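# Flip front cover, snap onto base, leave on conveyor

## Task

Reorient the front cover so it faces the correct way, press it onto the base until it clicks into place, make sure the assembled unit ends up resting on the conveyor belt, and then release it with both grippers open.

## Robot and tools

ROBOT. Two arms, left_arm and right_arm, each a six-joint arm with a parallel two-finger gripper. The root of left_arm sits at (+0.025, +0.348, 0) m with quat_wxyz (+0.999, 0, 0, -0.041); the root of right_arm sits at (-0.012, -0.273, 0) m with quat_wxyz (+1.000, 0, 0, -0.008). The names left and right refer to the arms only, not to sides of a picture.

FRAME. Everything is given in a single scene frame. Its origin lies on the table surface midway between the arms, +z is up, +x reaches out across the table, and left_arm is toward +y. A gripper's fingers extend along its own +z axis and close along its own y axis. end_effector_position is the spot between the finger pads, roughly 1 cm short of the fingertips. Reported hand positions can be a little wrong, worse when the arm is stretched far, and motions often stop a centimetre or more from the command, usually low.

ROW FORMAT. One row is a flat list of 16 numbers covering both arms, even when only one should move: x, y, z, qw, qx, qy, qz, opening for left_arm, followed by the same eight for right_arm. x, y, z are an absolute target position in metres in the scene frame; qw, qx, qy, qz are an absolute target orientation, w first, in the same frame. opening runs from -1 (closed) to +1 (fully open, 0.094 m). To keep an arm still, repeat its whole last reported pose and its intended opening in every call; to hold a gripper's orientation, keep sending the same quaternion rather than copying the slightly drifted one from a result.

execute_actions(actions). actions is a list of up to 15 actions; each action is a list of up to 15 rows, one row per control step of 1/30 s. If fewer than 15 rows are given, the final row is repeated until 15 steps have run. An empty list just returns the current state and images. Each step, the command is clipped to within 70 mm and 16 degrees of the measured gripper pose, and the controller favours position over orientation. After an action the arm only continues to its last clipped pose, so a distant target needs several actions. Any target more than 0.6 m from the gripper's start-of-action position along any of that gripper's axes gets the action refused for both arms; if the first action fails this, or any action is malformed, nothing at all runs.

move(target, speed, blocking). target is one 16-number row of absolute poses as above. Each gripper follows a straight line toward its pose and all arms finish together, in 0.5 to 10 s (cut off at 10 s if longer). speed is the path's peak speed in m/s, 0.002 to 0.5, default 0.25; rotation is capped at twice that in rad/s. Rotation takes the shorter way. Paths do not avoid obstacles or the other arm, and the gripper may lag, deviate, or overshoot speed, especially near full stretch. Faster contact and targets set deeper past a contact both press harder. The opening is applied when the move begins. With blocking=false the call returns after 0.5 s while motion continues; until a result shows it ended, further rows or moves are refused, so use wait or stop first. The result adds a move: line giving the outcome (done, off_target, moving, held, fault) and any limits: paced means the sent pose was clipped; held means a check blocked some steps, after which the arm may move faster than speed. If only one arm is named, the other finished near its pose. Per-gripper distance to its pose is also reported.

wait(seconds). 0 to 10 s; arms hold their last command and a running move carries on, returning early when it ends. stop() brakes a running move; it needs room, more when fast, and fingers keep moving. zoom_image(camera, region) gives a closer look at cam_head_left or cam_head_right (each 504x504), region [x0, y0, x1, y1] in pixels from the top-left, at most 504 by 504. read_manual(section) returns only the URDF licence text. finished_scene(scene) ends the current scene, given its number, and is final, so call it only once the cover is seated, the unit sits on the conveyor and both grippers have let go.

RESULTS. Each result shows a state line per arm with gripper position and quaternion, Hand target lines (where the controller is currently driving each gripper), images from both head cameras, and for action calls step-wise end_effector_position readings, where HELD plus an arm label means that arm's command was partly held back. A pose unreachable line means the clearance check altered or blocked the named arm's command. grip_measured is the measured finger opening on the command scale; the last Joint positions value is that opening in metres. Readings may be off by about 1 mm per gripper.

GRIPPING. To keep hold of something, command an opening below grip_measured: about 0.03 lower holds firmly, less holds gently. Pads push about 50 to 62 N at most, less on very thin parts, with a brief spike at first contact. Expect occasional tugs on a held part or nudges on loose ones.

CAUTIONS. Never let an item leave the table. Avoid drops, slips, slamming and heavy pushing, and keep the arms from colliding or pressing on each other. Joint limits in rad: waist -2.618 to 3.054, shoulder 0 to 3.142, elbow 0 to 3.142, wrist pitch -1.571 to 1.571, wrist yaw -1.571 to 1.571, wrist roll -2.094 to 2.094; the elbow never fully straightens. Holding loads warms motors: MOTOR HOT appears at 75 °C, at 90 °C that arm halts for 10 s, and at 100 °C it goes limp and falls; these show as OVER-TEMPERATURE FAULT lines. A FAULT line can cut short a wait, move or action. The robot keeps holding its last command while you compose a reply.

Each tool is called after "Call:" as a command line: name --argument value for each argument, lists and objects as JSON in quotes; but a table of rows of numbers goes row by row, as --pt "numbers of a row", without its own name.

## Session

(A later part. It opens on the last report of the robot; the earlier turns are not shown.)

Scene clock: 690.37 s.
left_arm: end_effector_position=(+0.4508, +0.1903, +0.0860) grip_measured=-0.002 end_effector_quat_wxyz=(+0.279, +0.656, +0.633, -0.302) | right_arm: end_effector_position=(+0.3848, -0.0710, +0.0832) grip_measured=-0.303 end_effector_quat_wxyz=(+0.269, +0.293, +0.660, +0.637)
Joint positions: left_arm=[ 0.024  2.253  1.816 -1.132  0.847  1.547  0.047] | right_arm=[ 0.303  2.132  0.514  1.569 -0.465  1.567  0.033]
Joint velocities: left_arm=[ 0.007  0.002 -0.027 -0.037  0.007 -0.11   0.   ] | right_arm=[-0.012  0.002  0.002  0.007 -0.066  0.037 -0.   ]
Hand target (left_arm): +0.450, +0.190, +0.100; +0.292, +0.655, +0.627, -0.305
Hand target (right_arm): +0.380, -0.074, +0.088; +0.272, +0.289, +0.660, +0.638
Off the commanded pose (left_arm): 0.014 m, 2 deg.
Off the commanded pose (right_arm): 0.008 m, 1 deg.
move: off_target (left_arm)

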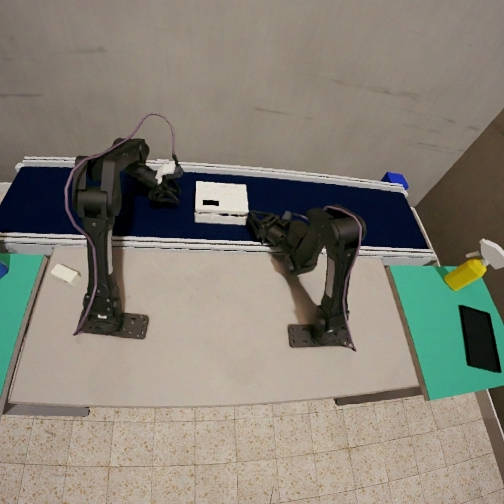

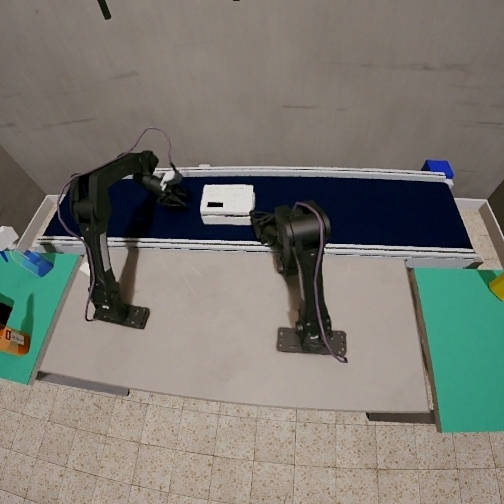

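Call:
move --target '[0.36,0.10,0.12,0,0.707,0.707,0,-1,0.33,-0.16,0.12,0.272,0.289,0.66,0.638,-0.3]' --speed 0.2

Call:
move --target '[0.372,0.05,0.072,0,0.707,0.707,0,-1,0.33,-0.16,0.12,0.272,0.289,0.66,0.638,-0.3]' --speed 0.08

Call:
move --target '[0.372,0.05,0.072,0,0.707,0.707,0,-0.5,0.33,-0.16,0.12,0.272,0.289,0.66,0.638,-0.3]'

Call:
zoom_image --camera "cam_head_right" --region '[190,170,270,230]'

Scene clock: 705.70 s.
left_arm: end_effector_position=(+0.3599, +0.0977, +0.1215) grip_measured=-0.982 end_effector_quat_wxyz=(+0.004, +0.713, +0.701, -0.002) | right_arm: end_effector_position=(+0.3355, -0.1568, +0.1207) grip_measured=-0.303 end_effector_quat_wxyz=(+0.271, +0.289, +0.655, +0.643)
Joint positions: left_arm=[-0.56   2.155  2.038 -1.446  0.004  0.944  0.001] | right_arm=[-0.016  1.837  0.261  1.539 -0.788  1.561  0.033]
Joint velocities: left_arm=[-0.002 -0.007  0.012 -0.051 -0.066 -0.022  0.   ] | right_arm=[-0.002 -0.007 -0.012  0.007 -0.007  0.051 -0.001]
Hand target (left_arm): +0.361, +0.099, +0.120; -0.003, +0.708, +0.706, +0.001
Hand target (right_arm): +0.329, -0.158, +0.120; +0.271, +0.289, +0.659, +0.639
Off the commanded pose (left_arm): 0.003 m, 1 deg.
Off the commanded pose (right_arm): 0.006 m, 1 deg.
move: done

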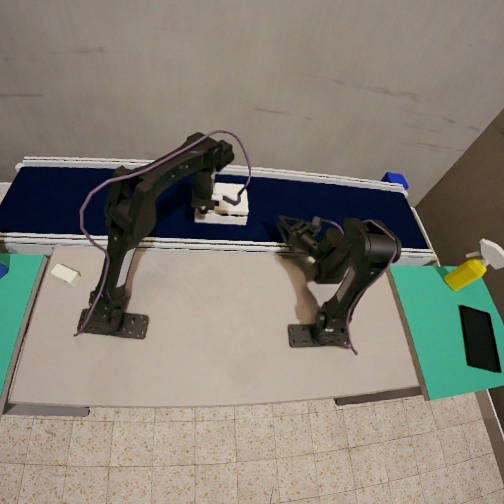

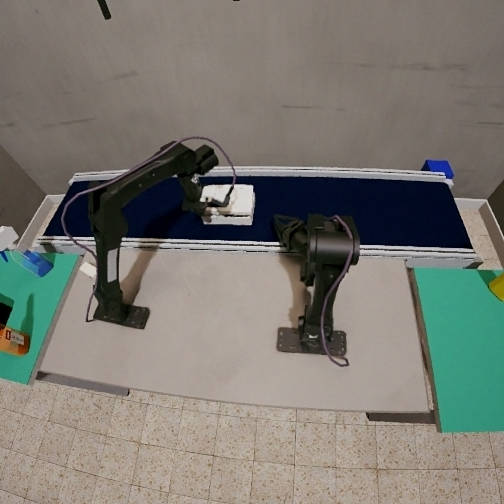

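Scene clock: 706.93 s.
left_arm: end_effector_position=(+0.3667, +0.0567, +0.0713) grip_measured=-0.982 end_effector_quat_wxyz=(-0.010, +0.710, +0.705, -0.003) | right_arm: end_effector_position=(+0.3355, -0.1580, +0.1198) grip_measured=-0.303 end_effector_quat_wxyz=(+0.271, +0.290, +0.656, +0.642)
Joint positions: left_arm=[-0.624  2.33   2.128 -1.389  0.004  0.871  0.001] | right_arm=[-0.022  1.837  0.261  1.534 -0.793  1.557  0.033]
Joint velocities: left_arm=[-0.002  0.002  0.027  0.051 -0.022 -0.081 -0.   ] | right_arm=[-0.017  0.007  0.002  0.037 -0.007 -0.037  0.001]
Hand target (left_arm): +0.372, +0.051, +0.072; +0.000, +0.707, +0.707, +0.000
Hand target (right_arm): +0.330, -0.160, +0.120; +0.272, +0.289, +0.659, +0.638
Off the commanded pose (left_arm): 0.009 m, 1 deg.
Off the commanded pose (right_arm): 0.006 m, 1 deg.
move: done

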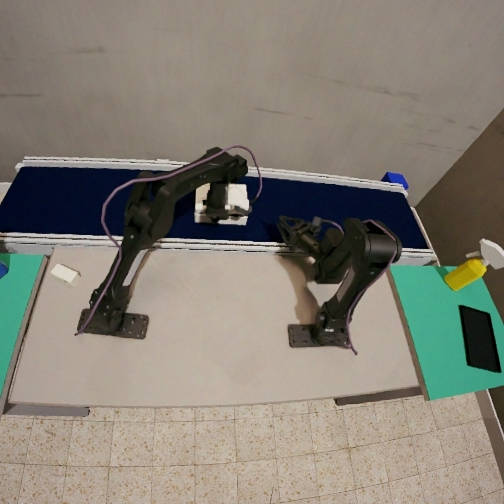

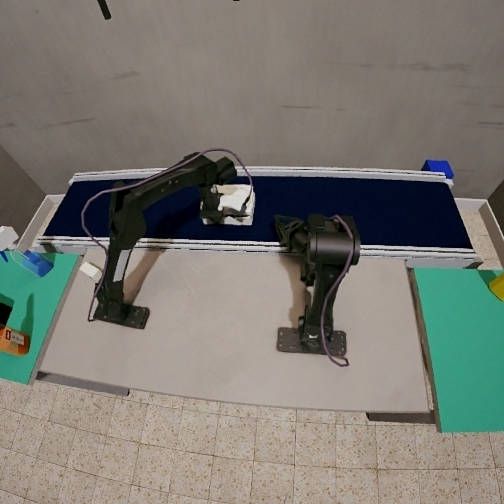

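Scene clock: 707.63 s.
left_arm: end_effector_position=(+0.3667, +0.0567, +0.0713) grip_measured=-0.502 end_effector_quat_wxyz=(-0.010, +0.709, +0.705, -0.003) | right_arm: end_effector_position=(+0.3354, -0.1579, +0.1196) grip_measured=-0.303 end_effector_quat_wxyz=(+0.270, +0.289, +0.657, +0.642)
Joint positions: left_arm=[-0.624  2.33   2.128 -1.389  0.004  0.87   0.023] | right_arm=[-0.022  1.837  0.261  1.533 -0.794  1.557  0.033]
Joint velocities: left_arm=[-0.007 -0.027 -0.002  0.051 -0.037  0.007 -0.001] | right_arm=[ 0.002 -0.007 -0.002 -0.037  0.022 -0.022 -0.001]
Hand target (left_arm): +0.372, +0.050, +0.072; +0.000, +0.707, +0.707, +0.000
Hand target (right_arm): +0.330, -0.160, +0.120; +0.272, +0.289, +0.660, +0.638
Off the commanded pose (left_arm): 0.009 m, 1 deg.
Off the commanded pose (right_arm): 0.006 m, 1 deg.
move: done

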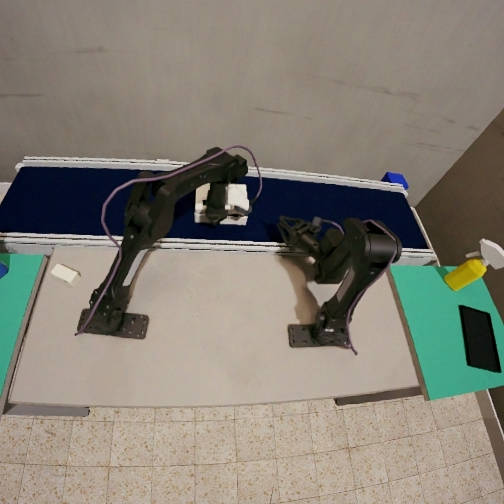

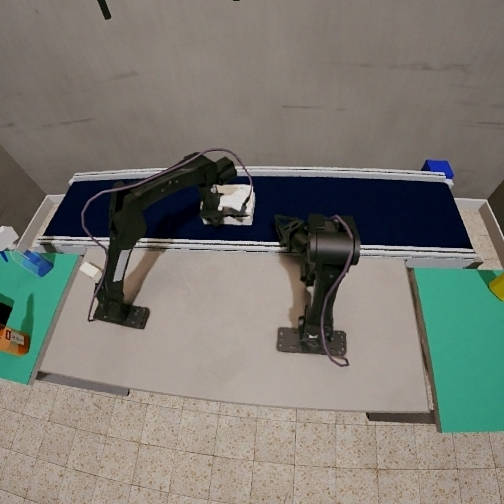

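Region (190, 170, 270, 230) of cam_head_right's 504x504 image, scaled by 6.300, with more detail than that image has; it fills the top 378 rows of this view, and the rest is white.

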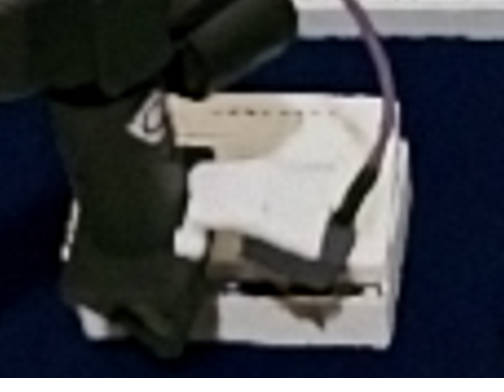

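Call:
move --target '[0.372,0.05,0.072,0,0.707,0.707,0,-0.3,0.33,-0.16,0.12,0.272,0.289,0.66,0.638,-0.3]'

Call:
zoom_image --camera "cam_head_right" --region '[190,170,270,230]'

Call:
move --target '[0.372,0.05,0.072,0,0.707,0.707,0,-0.2,0.33,-0.16,0.12,0.272,0.289,0.66,0.638,-0.3]'

Call:
zoom_image --camera "cam_head_right" --region '[190,170,270,230]'

Scene clock: 715.77 s.
left_arm: end_effector_position=(+0.3667, +0.0567, +0.0713) grip_measured=-0.302 end_effector_quat_wxyz=(-0.010, +0.709, +0.705, -0.003) | right_arm: end_effector_position=(+0.3354, -0.1579, +0.1195) grip_measured=-0.303 end_effector_quat_wxyz=(+0.270, +0.290, +0.657, +0.642)
Joint positions: left_arm=[-0.624  2.33   2.128 -1.389  0.004  0.87   0.033] | right_arm=[-0.022  1.837  0.261  1.533 -0.794  1.557  0.033]
Joint velocities: left_arm=[ 0.002  0.007 -0.002 -0.037  0.066 -0.022 -0.001] | right_arm=[-0.002  0.002  0.007 -0.022  0.007 -0.007 -0.   ]
Hand target (left_arm): +0.372, +0.050, +0.072; +0.000, +0.707, +0.707, +0.000
Hand target (right_arm): +0.330, -0.160, +0.120; +0.272, +0.289, +0.660, +0.638
Off the commanded pose (left_arm): 0.009 m, 1 deg.
Off the commanded pose (right_arm): 0.006 m, 1 deg.
move: done

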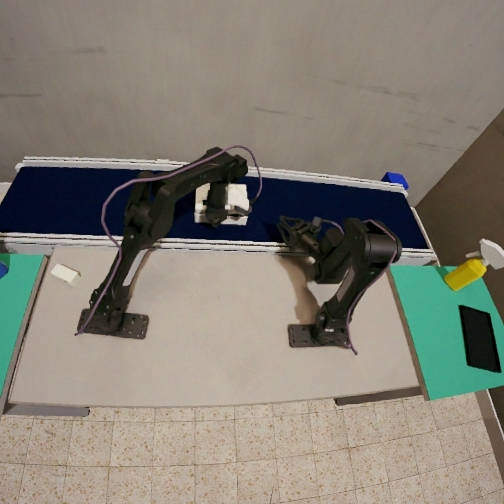

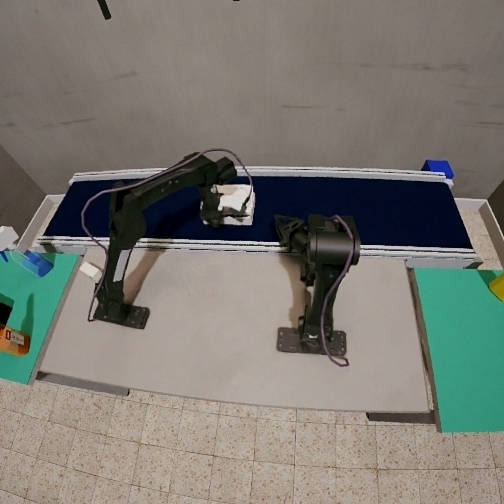

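Region (190, 170, 270, 230) of cam_head_right's 504x504 image, scaled by 6.300, with more detail than that image has; it fills the top 378 rows of this view, and the rest is white.

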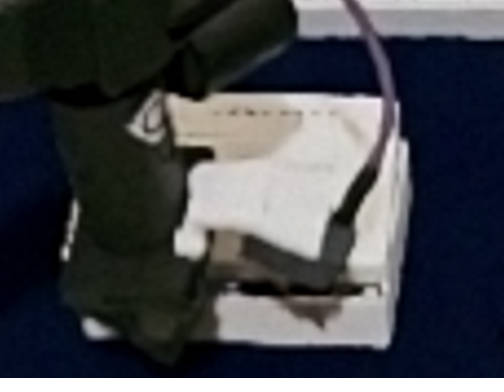

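Scene clock: 716.47 s.
left_arm: end_effector_position=(+0.3667, +0.0567, +0.0713) grip_measured=-0.202 end_effector_quat_wxyz=(-0.010, +0.709, +0.705, -0.003) | right_arm: end_effector_position=(+0.3354, -0.1579, +0.1195) grip_measured=-0.303 end_effector_quat_wxyz=(+0.270, +0.289, +0.657, +0.642)
Joint positions: left_arm=[-0.624  2.33   2.128 -1.389  0.004  0.869  0.038] | right_arm=[-0.022  1.837  0.261  1.533 -0.794  1.557  0.033]
Joint velocities: left_arm=[ 0.002 -0.007  0.002  0.051 -0.022 -0.037 -0.   ] | right_arm=[ 0.002 -0.007 -0.022 -0.022  0.007 -0.037  0.   ]
Hand target (left_arm): +0.372, +0.050, +0.072; +0.000, +0.707, +0.707, +0.000
Hand target (right_arm): +0.330, -0.160, +0.120; +0.272, +0.289, +0.660, +0.638
Off the commanded pose (left_arm): 0.009 m, 1 deg.
Off the commanded pose (right_arm): 0.006 m, 1 deg.
move: done

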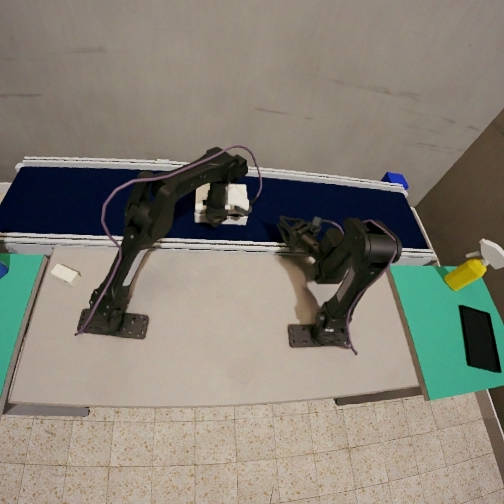

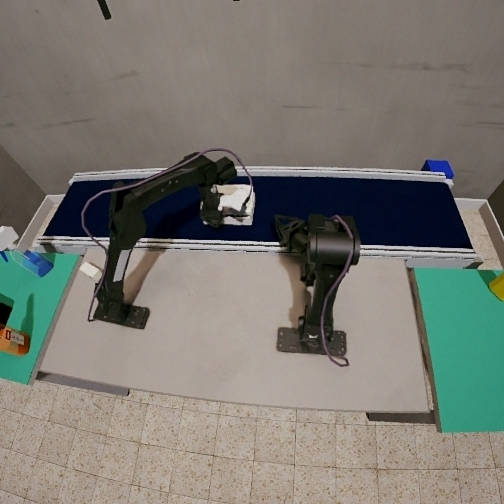

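Region (190, 170, 270, 230) of cam_head_right's 504x504 image, scaled by 6.300, with more detail than that image has; it fills the top 378 rows of this view, and the rest is white.

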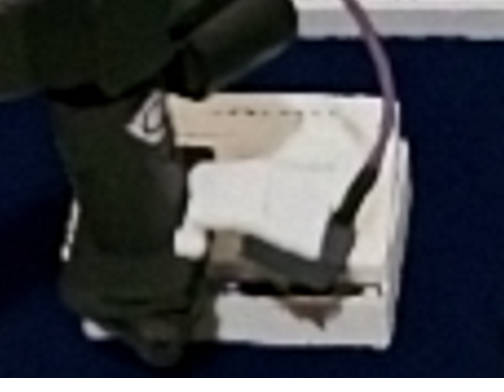

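Continue with slow ramps.

Call:
execute_actions --actions '[[[0.372,0.05,0.072,0,0.707,0.707,0,-0.16,0.33,-0.16,0.12,0.272,0.289,0.66,0.638,-0.3]],[[0.372,0.05,0.072,0,0.707,0.707,0,-0.12,0.33,-0.16,0.12,0.272,0.289,0.66,0.638,-0.3]],[[0.372,0.05,0.072,0,0.707,0.707,0,-0.08,0.33,-0.16,0.12,0.272,0.289,0.66,0.638,-0.3]]]'

Call:
zoom_image --camera "cam_head_right" --region '[190,170,270,230]'

Call:
execute_actions --actions '[[[0.372,0.05,0.072,0,0.707,0.707,0,-0.04,0.33,-0.16,0.12,0.272,0.289,0.66,0.638,-0.3]],[[0.372,0.05,0.072,0,0.707,0.707,0,0.0,0.33,-0.16,0.12,0.272,0.289,0.66,0.638,-0.3]],[[0.372,0.05,0.072,0,0.707,0.707,0,0.04,0.33,-0.16,0.12,0.272,0.289,0.66,0.638,-0.3]]]'

Call:
zoom_image --camera "cam_head_right" --region '[190,170,270,230]'

Scene clock: 732.33 s.
left_arm: end_effector_position=(+0.3667, +0.0567, +0.0713) grip_measured=-0.082 end_effector_quat_wxyz=(-0.010, +0.709, +0.705, -0.003) | right_arm: end_effector_position=(+0.3354, -0.1579, +0.1195) grip_measured=-0.303 end_effector_quat_wxyz=(+0.270, +0.289, +0.657, +0.642)
Joint positions: left_arm=[-0.624  2.33   2.128 -1.389  0.004  0.869  0.043] | right_arm=[-0.022  1.837  0.261  1.533 -0.794  1.557  0.033]
Joint velocities: left_arm=[-0.007  0.012  0.012  0.022 -0.022 -0.066  0.   ] | right_arm=[-0.027 -0.012 -0.007  0.037  0.022  0.022  0.   ]
Hand target (left_arm): +0.372, +0.050, +0.072; +0.000, +0.707, +0.707, +0.000
Hand target (right_arm): +0.330, -0.160, +0.120; +0.272, +0.289, +0.660, +0.638
Off the commanded pose (left_arm): 0.009 m, 1 deg.
Off the commanded pose (right_arm): 0.006 m, 1 deg.
Step readings (end_effector_position; steps 1 to 15: 1st action; 16 to 30: 2nd action; 31 to 45: 3rd action):
0: left_arm (+0.3667, +0.0567, +0.0713) | right_arm (+0.3354, -0.1579, +0.1195)
1: left_arm (+0.3667, +0.0567, +0.0713) | right_arm (+0.3354, -0.1579, +0.1195)
2: left_arm (+0.3667, +0.0567, +0.0713) | right_arm (+0.3354, -0.1579, +0.1195)
4: left_arm (+0.3667, +0.0567, +0.0713) | right_arm (+0.3354, -0.1579, +0.1195)
8: left_arm (+0.3667, +0.0567, +0.0713) | right_arm (+0.3354, -0.1579, +0.1195)
15: left_arm (+0.3667, +0.0567, +0.0713) | right_arm (+0.3354, -0.1579, +0.1195)
16: left_arm (+0.3667, +0.0567, +0.0713) | right_arm (+0.3354, -0.1579, +0.1195)
17: left_arm (+0.3667, +0.0567, +0.0713) | right_arm (+0.3354, -0.1579, +0.1195)
19: left_arm (+0.3667, +0.0567, +0.0713) | right_arm (+0.3354, -0.1579, +0.1195)
23: left_arm (+0.3667, +0.0567, +0.0713) | right_arm (+0.3354, -0.1579, +0.1195)
30: left_arm (+0.3667, +0.0567, +0.0713) | right_arm (+0.3354, -0.1579, +0.1195)
31: left_arm (+0.3667, +0.0567, +0.0713) | right_arm (+0.3354, -0.1579, +0.1195)
32: left_arm (+0.3667, +0.0567, +0.0713) | right_arm (+0.3354, -0.1579, +0.1195)
34: left_arm (+0.3667, +0.0567, +0.0713) | right_arm (+0.3354, -0.1579, +0.1195)
38: left_arm (+0.3667, +0.0567, +0.0713) | right_arm (+0.3354, -0.1579, +0.1195)
45: end_effector_position above

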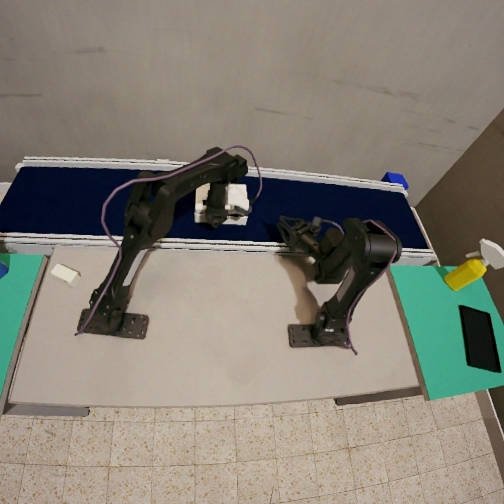

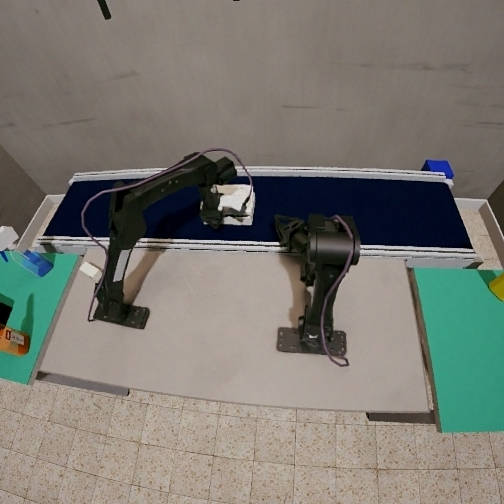

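Region (190, 170, 270, 230) of cam_head_right's 504x504 image, scaled by 6.300, with more detail than that image has; it fills the top 378 rows of this view, and the rest is white.

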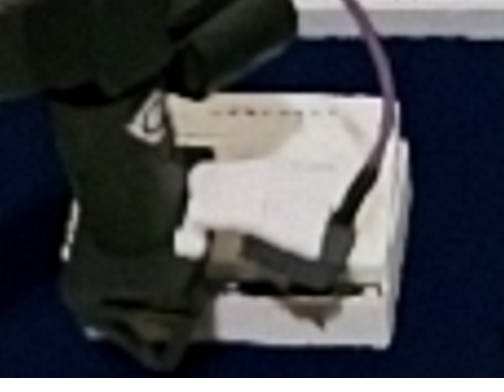

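Scene clock: 733.83 s.
left_arm: end_effector_position=(+0.3667, +0.0567, +0.0713) grip_measured=+0.038 end_effector_quat_wxyz=(-0.010, +0.709, +0.705, -0.003) | right_arm: end_effector_position=(+0.3354, -0.1579, +0.1195) grip_measured=-0.303 end_effector_quat_wxyz=(+0.270, +0.289, +0.657, +0.642)
Joint positions: left_arm=[-0.624  2.33   2.128 -1.389  0.004  0.869  0.049] | right_arm=[-0.022  1.837  0.261  1.533 -0.794  1.557  0.033]
Joint velocities: left_arm=[ 0.007 -0.007 -0.007 -0.037  0.007  0.081 -0.001] | right_arm=[-0.012  0.002 -0.002  0.037  0.051  0.022 -0.001]
Hand target (left_arm): +0.372, +0.050, +0.072; +0.000, +0.707, +0.707, +0.000
Hand target (right_arm): +0.330, -0.160, +0.120; +0.272, +0.289, +0.660, +0.638
Off the commanded pose (left_arm): 0.009 m, 1 deg.
Off the commanded pose (right_arm): 0.006 m, 1 deg.
Step readings (end_effector_position; steps 1 to 15: 1st action; 16 to 30: 2nd action; 31 to 45: 3rd action):
0: left_arm (+0.3667, +0.0567, +0.0713) | right_arm (+0.3354, -0.1579, +0.1195)
1: left_arm (+0.3667, +0.0567, +0.0713) | right_arm (+0.3354, -0.1579, +0.1195)
2: left_arm (+0.3667, +0.0567, +0.0713) | right_arm (+0.3354, -0.1579, +0.1195)
4: left_arm (+0.3667, +0.0567, +0.0713) | right_arm (+0.3354, -0.1579, +0.1195)
8: left_arm (+0.3667, +0.0567, +0.0713) | right_arm (+0.3354, -0.1579, +0.1195)
15: left_arm (+0.3667, +0.0567, +0.0713) | right_arm (+0.3354, -0.1579, +0.1195)
16: left_arm (+0.3667, +0.0567, +0.0713) | right_arm (+0.3354, -0.1579, +0.1195)
17: left_arm (+0.3667, +0.0567, +0.0713) | right_arm (+0.3354, -0.1579, +0.1195)
19: left_arm (+0.3667, +0.0567, +0.0713) | right_arm (+0.3354, -0.1579, +0.1195)
23: left_arm (+0.3667, +0.0567, +0.0713) | right_arm (+0.3354, -0.1579, +0.1195)
30: left_arm (+0.3667, +0.0567, +0.0713) | right_arm (+0.3354, -0.1579, +0.1195)
31: left_arm (+0.3667, +0.0567, +0.0713) | right_arm (+0.3354, -0.1579, +0.1195)
32: left_arm (+0.3667, +0.0567, +0.0713) | right_arm (+0.3354, -0.1579, +0.1195)
34: left_arm (+0.3667, +0.0567, +0.0713) | right_arm (+0.3354, -0.1579, +0.1195)
38: left_arm (+0.3667, +0.0567, +0.0713) | right_arm (+0.3354, -0.1579, +0.1195)
45: end_effector_position above

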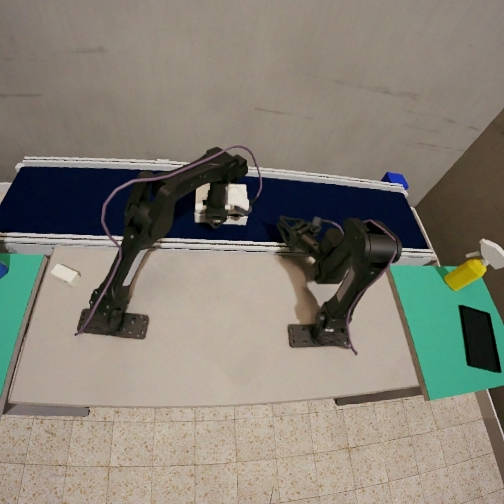

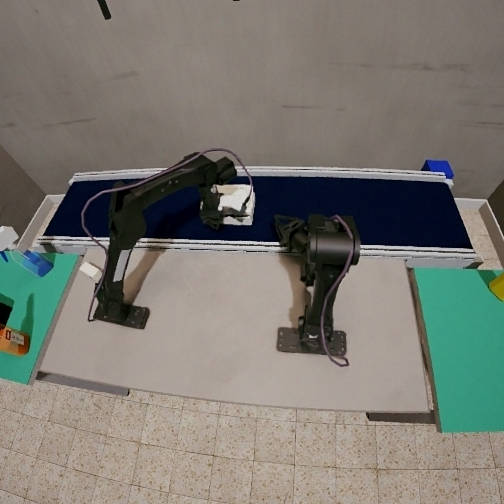

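Region (190, 170, 270, 230) of cam_head_right's 504x504 image, scaled by 6.300, with more detail than that image has; it fills the top 378 rows of this view, and the rest is white.

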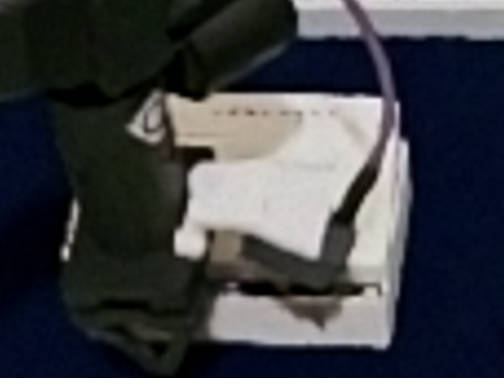

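Call:
execute_actions --actions '[[[0.372,0.05,0.072,0,0.707,0.707,0,0.09,0.33,-0.16,0.12,0.272,0.289,0.66,0.638,-0.3]],[[0.372,0.05,0.072,0,0.707,0.707,0,0.14,0.33,-0.16,0.12,0.272,0.289,0.66,0.638,-0.3]]]'

Call:
zoom_image --camera "cam_head_right" --region '[190,170,270,230]'

Call:
execute_actions --actions '[[[0.372,0.05,0.072,0,0.707,0.707,0,0.19,0.33,-0.16,0.12,0.272,0.289,0.66,0.638,-0.3]],[[0.372,0.05,0.072,0,0.707,0.707,0,0.24,0.33,-0.16,0.12,0.272,0.289,0.66,0.638,-0.3]]]'

Call:
zoom_image --camera "cam_head_right" --region '[190,170,270,230]'

Scene clock: 741.77 s.
left_arm: end_effector_position=(+0.3667, +0.0567, +0.0713) grip_measured=+0.138 end_effector_quat_wxyz=(-0.010, +0.709, +0.705, -0.003) | right_arm: end_effector_position=(+0.3354, -0.1579, +0.1195) grip_measured=-0.303 end_effector_quat_wxyz=(+0.270, +0.289, +0.657, +0.642)
Joint positions: left_arm=[-0.624  2.33   2.128 -1.389  0.004  0.869  0.053] | right_arm=[-0.022  1.837  0.261  1.533 -0.794  1.557  0.033]
Joint velocities: left_arm=[-0.007  0.012 -0.012 -0.037  0.007 -0.095  0.   ] | right_arm=[ 0.012  0.007  0.007 -0.007  0.022 -0.051 -0.001]
Hand target (left_arm): +0.372, +0.050, +0.072; +0.000, +0.707, +0.707, +0.000
Hand target (right_arm): +0.330, -0.160, +0.120; +0.272, +0.289, +0.660, +0.638
Off the commanded pose (left_arm): 0.009 m, 1 deg.
Off the commanded pose (right_arm): 0.006 m, 1 deg.
Step readings (end_effector_position; steps 1 to 15: 1st action; 16 to 30: 2nd action):
0: left_arm (+0.3667, +0.0567, +0.0713) | right_arm (+0.3354, -0.1579, +0.1195)
1: left_arm (+0.3667, +0.0567, +0.0713) | right_arm (+0.3354, -0.1579, +0.1195)
2: left_arm (+0.3667, +0.0567, +0.0713) | right_arm (+0.3354, -0.1579, +0.1195)
4: left_arm (+0.3667, +0.0567, +0.0713) | right_arm (+0.3354, -0.1579, +0.1195)
8: left_arm (+0.3667, +0.0567, +0.0713) | right_arm (+0.3354, -0.1579, +0.1195)
15: left_arm (+0.3667, +0.0567, +0.0713) | right_arm (+0.3354, -0.1579, +0.1195)
16: left_arm (+0.3667, +0.0567, +0.0713) | right_arm (+0.3354, -0.1579, +0.1195)
17: left_arm (+0.3667, +0.0567, +0.0713) | right_arm (+0.3354, -0.1579, +0.1195)
19: left_arm (+0.3667, +0.0567, +0.0713) | right_arm (+0.3354, -0.1579, +0.1195)
23: left_arm (+0.3667, +0.0567, +0.0713) | right_arm (+0.3354, -0.1579, +0.1195)
30: end_effector_position above

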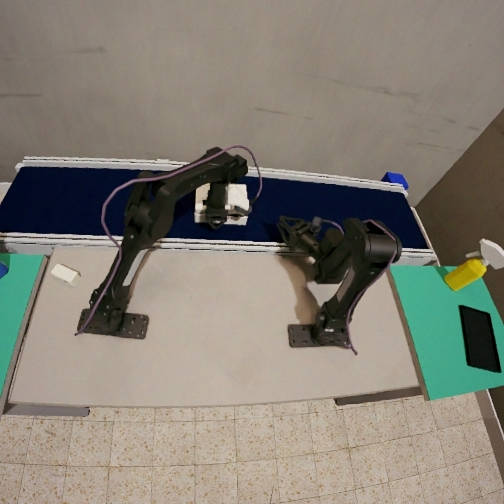

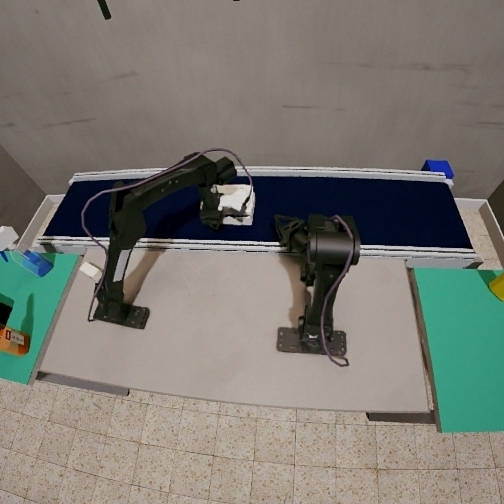

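Region (190, 170, 270, 230) of cam_head_right's 504x504 image, scaled by 6.300, with more detail than that image has; it fills the top 378 rows of this view, and the rest is white.

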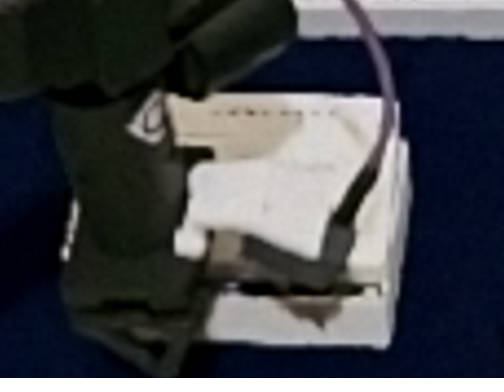

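Scene clock: 742.77 s.
left_arm: end_effector_position=(+0.3667, +0.0567, +0.0713) grip_measured=+0.238 end_effector_quat_wxyz=(-0.010, +0.709, +0.705, -0.003) | right_arm: end_effector_position=(+0.3354, -0.1579, +0.1195) grip_measured=-0.303 end_effector_quat_wxyz=(+0.270, +0.289, +0.657, +0.642)
Joint positions: left_arm=[-0.624  2.33   2.128 -1.389  0.004  0.869  0.058] | right_arm=[-0.022  1.837  0.261  1.533 -0.794  1.557  0.033]
Joint velocities: left_arm=[ 0.002  0.002  0.002  0.037 -0.022  0.007  0.   ] | right_arm=[ 0.007 -0.012 -0.017 -0.007 -0.037 -0.081 -0.001]
Hand target (left_arm): +0.372, +0.050, +0.072; +0.000, +0.707, +0.707, +0.000
Hand target (right_arm): +0.330, -0.160, +0.120; +0.272, +0.289, +0.660, +0.638
Off the commanded pose (left_arm): 0.009 m, 1 deg.
Off the commanded pose (right_arm): 0.006 m, 1 deg.
Step readings (end_effector_position; steps 1 to 15: 1st action; 16 to 30: 2nd action):
0: left_arm (+0.3667, +0.0567, +0.0713) | right_arm (+0.3354, -0.1579, +0.1195)
1: left_arm (+0.3667, +0.0567, +0.0713) | right_arm (+0.3354, -0.1579, +0.1195)
2: left_arm (+0.3667, +0.0567, +0.0713) | right_arm (+0.3354, -0.1579, +0.1195)
4: left_arm (+0.3667, +0.0567, +0.0713) | right_arm (+0.3354, -0.1579, +0.1195)
8: left_arm (+0.3667, +0.0567, +0.0713) | right_arm (+0.3354, -0.1579, +0.1195)
15: left_arm (+0.3667, +0.0567, +0.0713) | right_arm (+0.3354, -0.1579, +0.1195)
16: left_arm (+0.3667, +0.0567, +0.0713) | right_arm (+0.3354, -0.1579, +0.1195)
17: left_arm (+0.3667, +0.0567, +0.0713) | right_arm (+0.3354, -0.1579, +0.1195)
19: left_arm (+0.3667, +0.0567, +0.0713) | right_arm (+0.3354, -0.1579, +0.1195)
23: left_arm (+0.3667, +0.0567, +0.0713) | right_arm (+0.3354, -0.1579, +0.1195)
30: end_effector_position above

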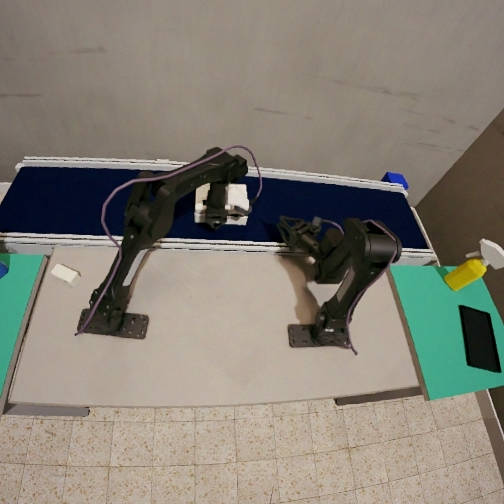

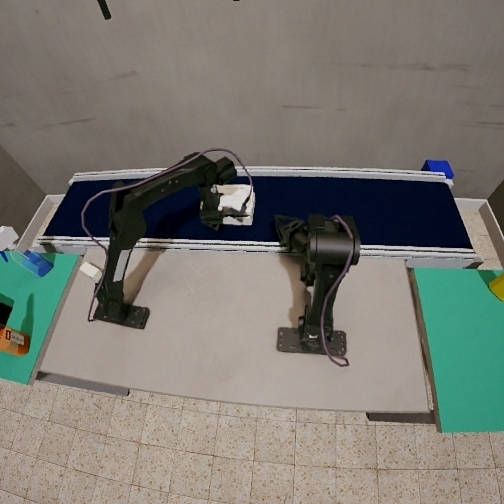

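Region (190, 170, 270, 230) of cam_head_right's 504x504 image, scaled by 6.300, with more detail than that image has; it fills the top 378 rows of this view, and the rest is white.

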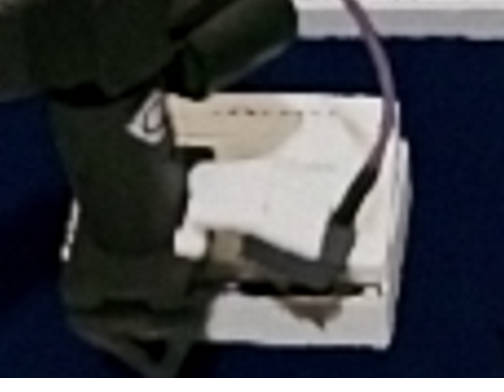

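Call:
move --target '[0.372,0.05,0.072,0,0.707,0.707,0,0.31,0.33,-0.16,0.12,0.272,0.289,0.66,0.638,-0.3]'

Call:
zoom_image --camera "cam_head_right" --region '[190,170,270,230]'

Call:
move --target '[0.372,0.05,0.072,0,0.707,0.707,0,0.38,0.33,-0.16,0.12,0.272,0.289,0.66,0.638,-0.3]'

Call:
zoom_image --camera "cam_head_right" --region '[190,170,270,230]'

Scene clock: 748.90 s.
left_arm: end_effector_position=(+0.3667, +0.0567, +0.0713) grip_measured=+0.308 end_effector_quat_wxyz=(-0.010, +0.709, +0.705, -0.003) | right_arm: end_effector_position=(+0.3354, -0.1579, +0.1195) grip_measured=-0.303 end_effector_quat_wxyz=(+0.270, +0.290, +0.657, +0.642)
Joint positions: left_arm=[-0.624  2.33   2.128 -1.389  0.004  0.869  0.061] | right_arm=[-0.022  1.837  0.261  1.533 -0.794  1.557  0.033]
Joint velocities: left_arm=[ 0.002 -0.002 -0.002  0.051  0.022 -0.051  0.001] | right_arm=[-0.022 -0.002 -0.012 -0.051 -0.037 -0.007  0.   ]
Hand target (left_arm): +0.372, +0.050, +0.072; +0.000, +0.707, +0.707, +0.000
Hand target (right_arm): +0.330, -0.160, +0.120; +0.272, +0.289, +0.660, +0.638
Off the commanded pose (left_arm): 0.009 m, 1 deg.
Off the commanded pose (right_arm): 0.006 m, 1 deg.
move: done

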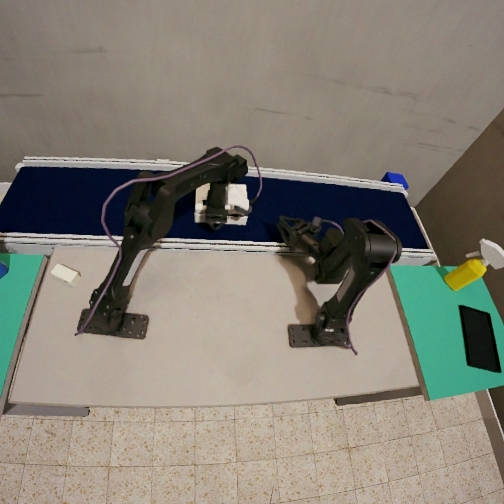

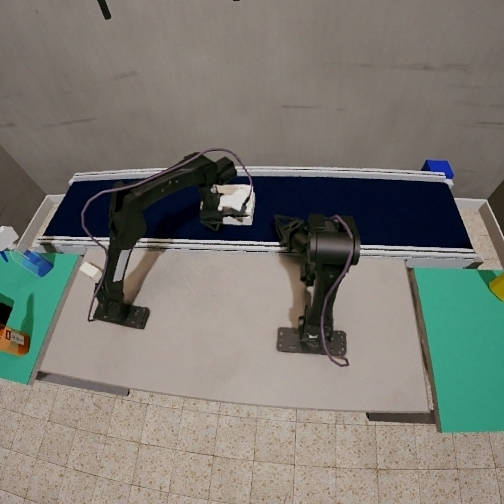

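Region (190, 170, 270, 230) of cam_head_right's 504x504 image, scaled by 6.300, with more detail than that image has; it fills the top 378 rows of this view, and the rest is white.

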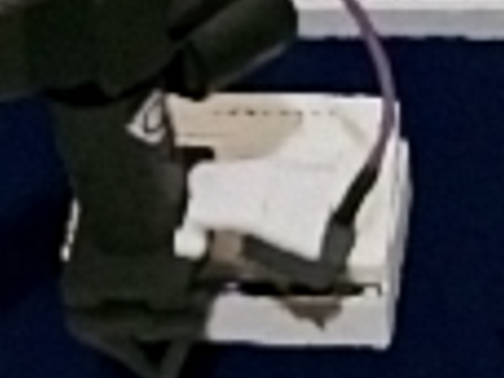

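Scene clock: 749.60 s.
left_arm: end_effector_position=(+0.3667, +0.0567, +0.0713) grip_measured=+0.378 end_effector_quat_wxyz=(-0.010, +0.709, +0.705, -0.003) | right_arm: end_effector_position=(+0.3354, -0.1579, +0.1195) grip_measured=-0.303 end_effector_quat_wxyz=(+0.270, +0.289, +0.657, +0.642)
Joint positions: left_arm=[-0.624  2.33   2.128 -1.389  0.004  0.869  0.065] | right_arm=[-0.022  1.837  0.261  1.533 -0.794  1.557  0.033]
Joint velocities: left_arm=[-0.007 -0.007  0.012 -0.007  0.007 -0.051  0.001] | right_arm=[ 0.007  0.007 -0.007  0.022 -0.081 -0.066 -0.   ]
Hand target (left_arm): +0.372, +0.050, +0.072; +0.000, +0.707, +0.707, +0.000
Hand target (right_arm): +0.330, -0.160, +0.120; +0.272, +0.289, +0.660, +0.638
Off the commanded pose (left_arm): 0.009 m, 1 deg.
Off the commanded pose (right_arm): 0.006 m, 1 deg.
move: done

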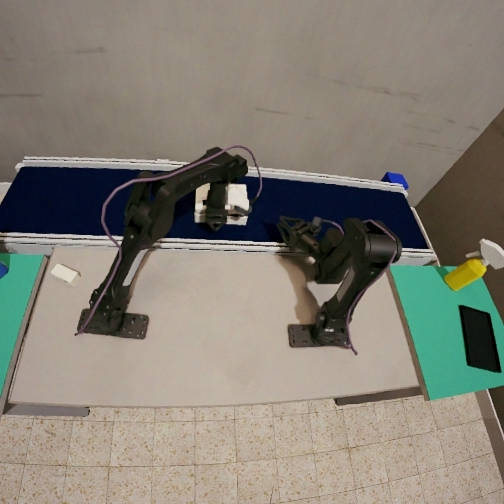

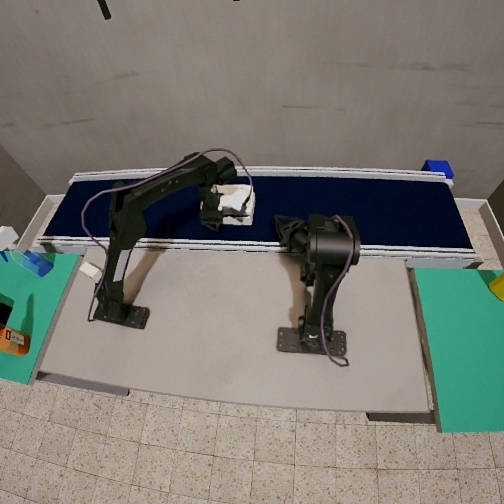

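Region (190, 170, 270, 230) of cam_head_right's 504x504 image, scaled by 6.300, with more detail than that image has; it fills the top 378 rows of this view, and the rest is white.

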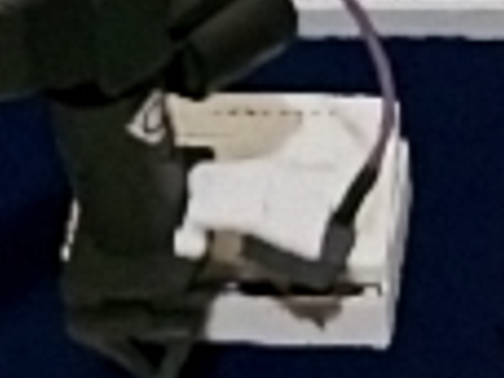

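Call:
move --target '[0.372,0.05,0.072,0,0.707,0.707,0,0.46,0.33,-0.16,0.12,0.272,0.289,0.66,0.638,-0.3]'

Call:
zoom_image --camera "cam_head_right" --region '[190,170,270,230]'

Call:
move --target '[0.372,0.05,0.072,0,0.707,0.707,0,0.54,0.33,-0.16,0.12,0.272,0.289,0.66,0.638,-0.3]'

Call:
zoom_image --camera "cam_head_right" --region '[190,170,270,230]'

Scene clock: 758.47 s.
left_arm: end_effector_position=(+0.3667, +0.0567, +0.0713) grip_measured=+0.458 end_effector_quat_wxyz=(-0.010, +0.709, +0.705, -0.003) | right_arm: end_effector_position=(+0.3354, -0.1579, +0.1195) grip_measured=-0.303 end_effector_quat_wxyz=(+0.270, +0.290, +0.657, +0.642)
Joint positions: left_arm=[-0.624  2.33   2.128 -1.389  0.004  0.869  0.069] | right_arm=[-0.022  1.837  0.261  1.533 -0.794  1.557  0.033]
Joint velocities: left_arm=[ 0.007 -0.002  0.007  0.022 -0.007 -0.081  0.001] | right_arm=[ 0.012  0.002 -0.002  0.022 -0.051  0.022  0.   ]
Hand target (left_arm): +0.372, +0.050, +0.072; +0.000, +0.707, +0.707, +0.000
Hand target (right_arm): +0.330, -0.160, +0.120; +0.272, +0.289, +0.660, +0.638
Off the commanded pose (left_arm): 0.009 m, 1 deg.
Off the commanded pose (right_arm): 0.006 m, 1 deg.
move: done

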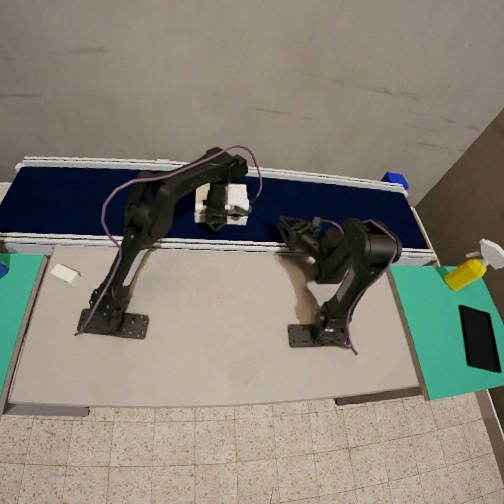

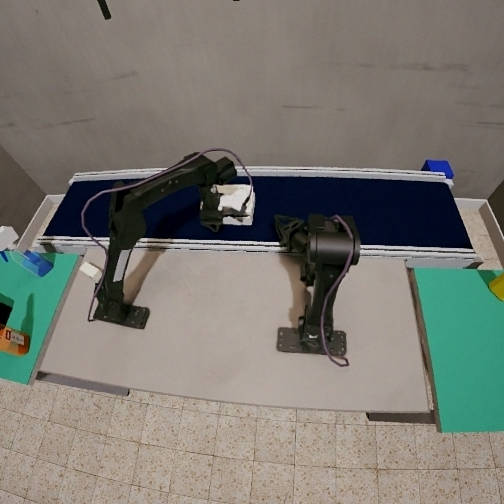

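Region (190, 170, 270, 230) of cam_head_right's 504x504 image, scaled by 6.300, with more detail than that image has; it fills the top 378 rows of this view, and the rest is white.

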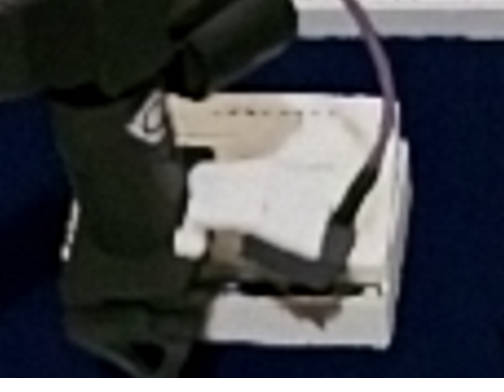

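Scene clock: 759.17 s.
left_arm: end_effector_position=(+0.3667, +0.0567, +0.0713) grip_measured=+0.538 end_effector_quat_wxyz=(-0.010, +0.709, +0.705, -0.003) | right_arm: end_effector_position=(+0.3354, -0.1579, +0.1195) grip_measured=-0.303 end_effector_quat_wxyz=(+0.270, +0.289, +0.657, +0.642)
Joint positions: left_arm=[-0.624  2.33   2.128 -1.389  0.004  0.869  0.072] | right_arm=[-0.022  1.837  0.261  1.533 -0.794  1.557  0.033]
Joint velocities: left_arm=[-0.002 -0.007 -0.017  0.051 -0.037 -0.051  0.   ] | right_arm=[-0.012  0.002  0.002  0.007 -0.022 -0.022 -0.001]
Hand target (left_arm): +0.372, +0.050, +0.072; +0.000, +0.707, +0.707, +0.000
Hand target (right_arm): +0.330, -0.160, +0.120; +0.272, +0.289, +0.660, +0.638
Off the commanded pose (left_arm): 0.009 m, 1 deg.
Off the commanded pose (right_arm): 0.006 m, 1 deg.
move: done

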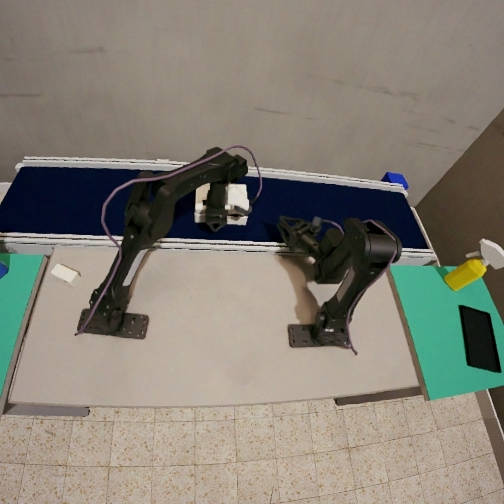

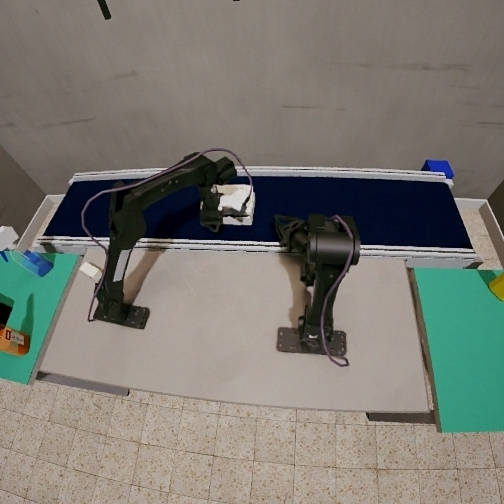

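Region (190, 170, 270, 230) of cam_head_right's 504x504 image, scaled by 6.300, with more detail than that image has; it fills the top 378 rows of this view, and the rest is white.

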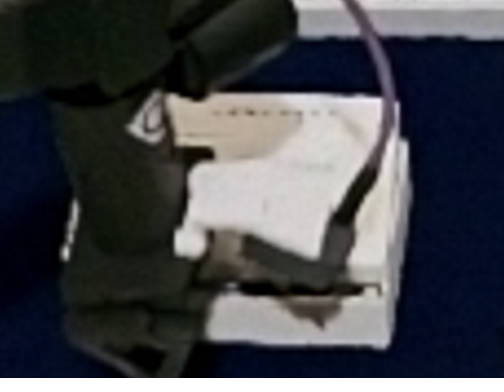

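Call:
move --target '[0.372,0.05,0.072,0,0.707,0.707,0,0.64,0.33,-0.16,0.12,0.272,0.289,0.66,0.638,-0.3]'

Call:
zoom_image --camera "cam_head_right" --region '[190,170,270,230]'

Call:
zoom_image --camera "cam_head_left" --region '[185,175,265,235]'

Scene clock: 766.00 s.
left_arm: end_effector_position=(+0.3667, +0.0567, +0.0713) grip_measured=+0.638 end_effector_quat_wxyz=(-0.010, +0.709, +0.705, -0.003) | right_arm: end_effector_position=(+0.3354, -0.1579, +0.1195) grip_measured=-0.303 end_effector_quat_wxyz=(+0.270, +0.290, +0.657, +0.642)
Joint positions: left_arm=[-0.624  2.33   2.128 -1.389  0.004  0.869  0.077] | right_arm=[-0.022  1.837  0.261  1.533 -0.794  1.557  0.033]
Joint velocities: left_arm=[-0.017  0.007  0.002 -0.037  0.066 -0.022  0.   ] | right_arm=[-0.007 -0.022  0.017  0.022 -0.095 -0.066  0.   ]
Hand target (left_arm): +0.372, +0.050, +0.072; +0.000, +0.707, +0.707, +0.000
Hand target (right_arm): +0.330, -0.160, +0.120; +0.272, +0.289, +0.660, +0.638
Off the commanded pose (left_arm): 0.009 m, 1 deg.
Off the commanded pose (right_arm): 0.006 m, 1 deg.
move: done

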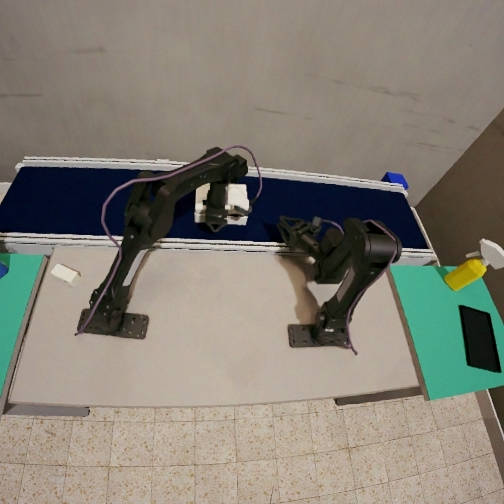

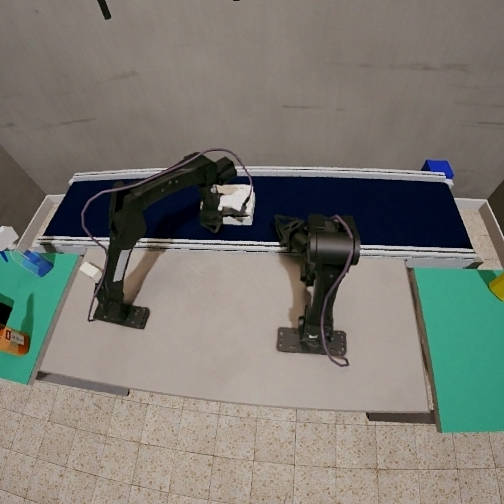

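Region (190, 170, 270, 230) of cam_head_right's 504x504 image, scaled by 6.300, with more detail than that image has; it fills the top 378 rows of this view, and the rest is white.

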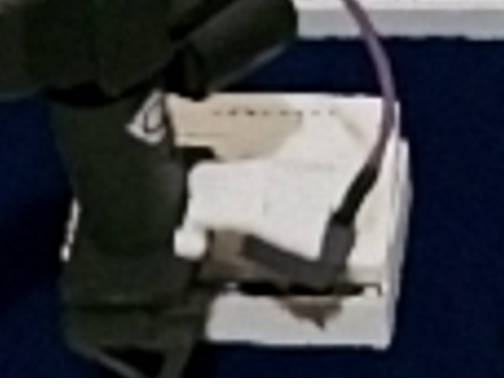

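Region (185, 175, 265, 235) of cam_head_left's 504x504 image, scaled by 6.300, with more detail than that image has; it fills the top 378 rows of this view, and the rest is white.

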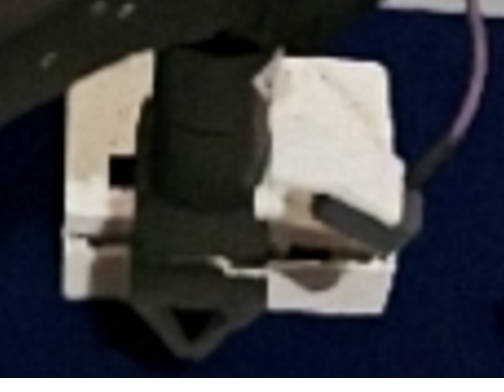

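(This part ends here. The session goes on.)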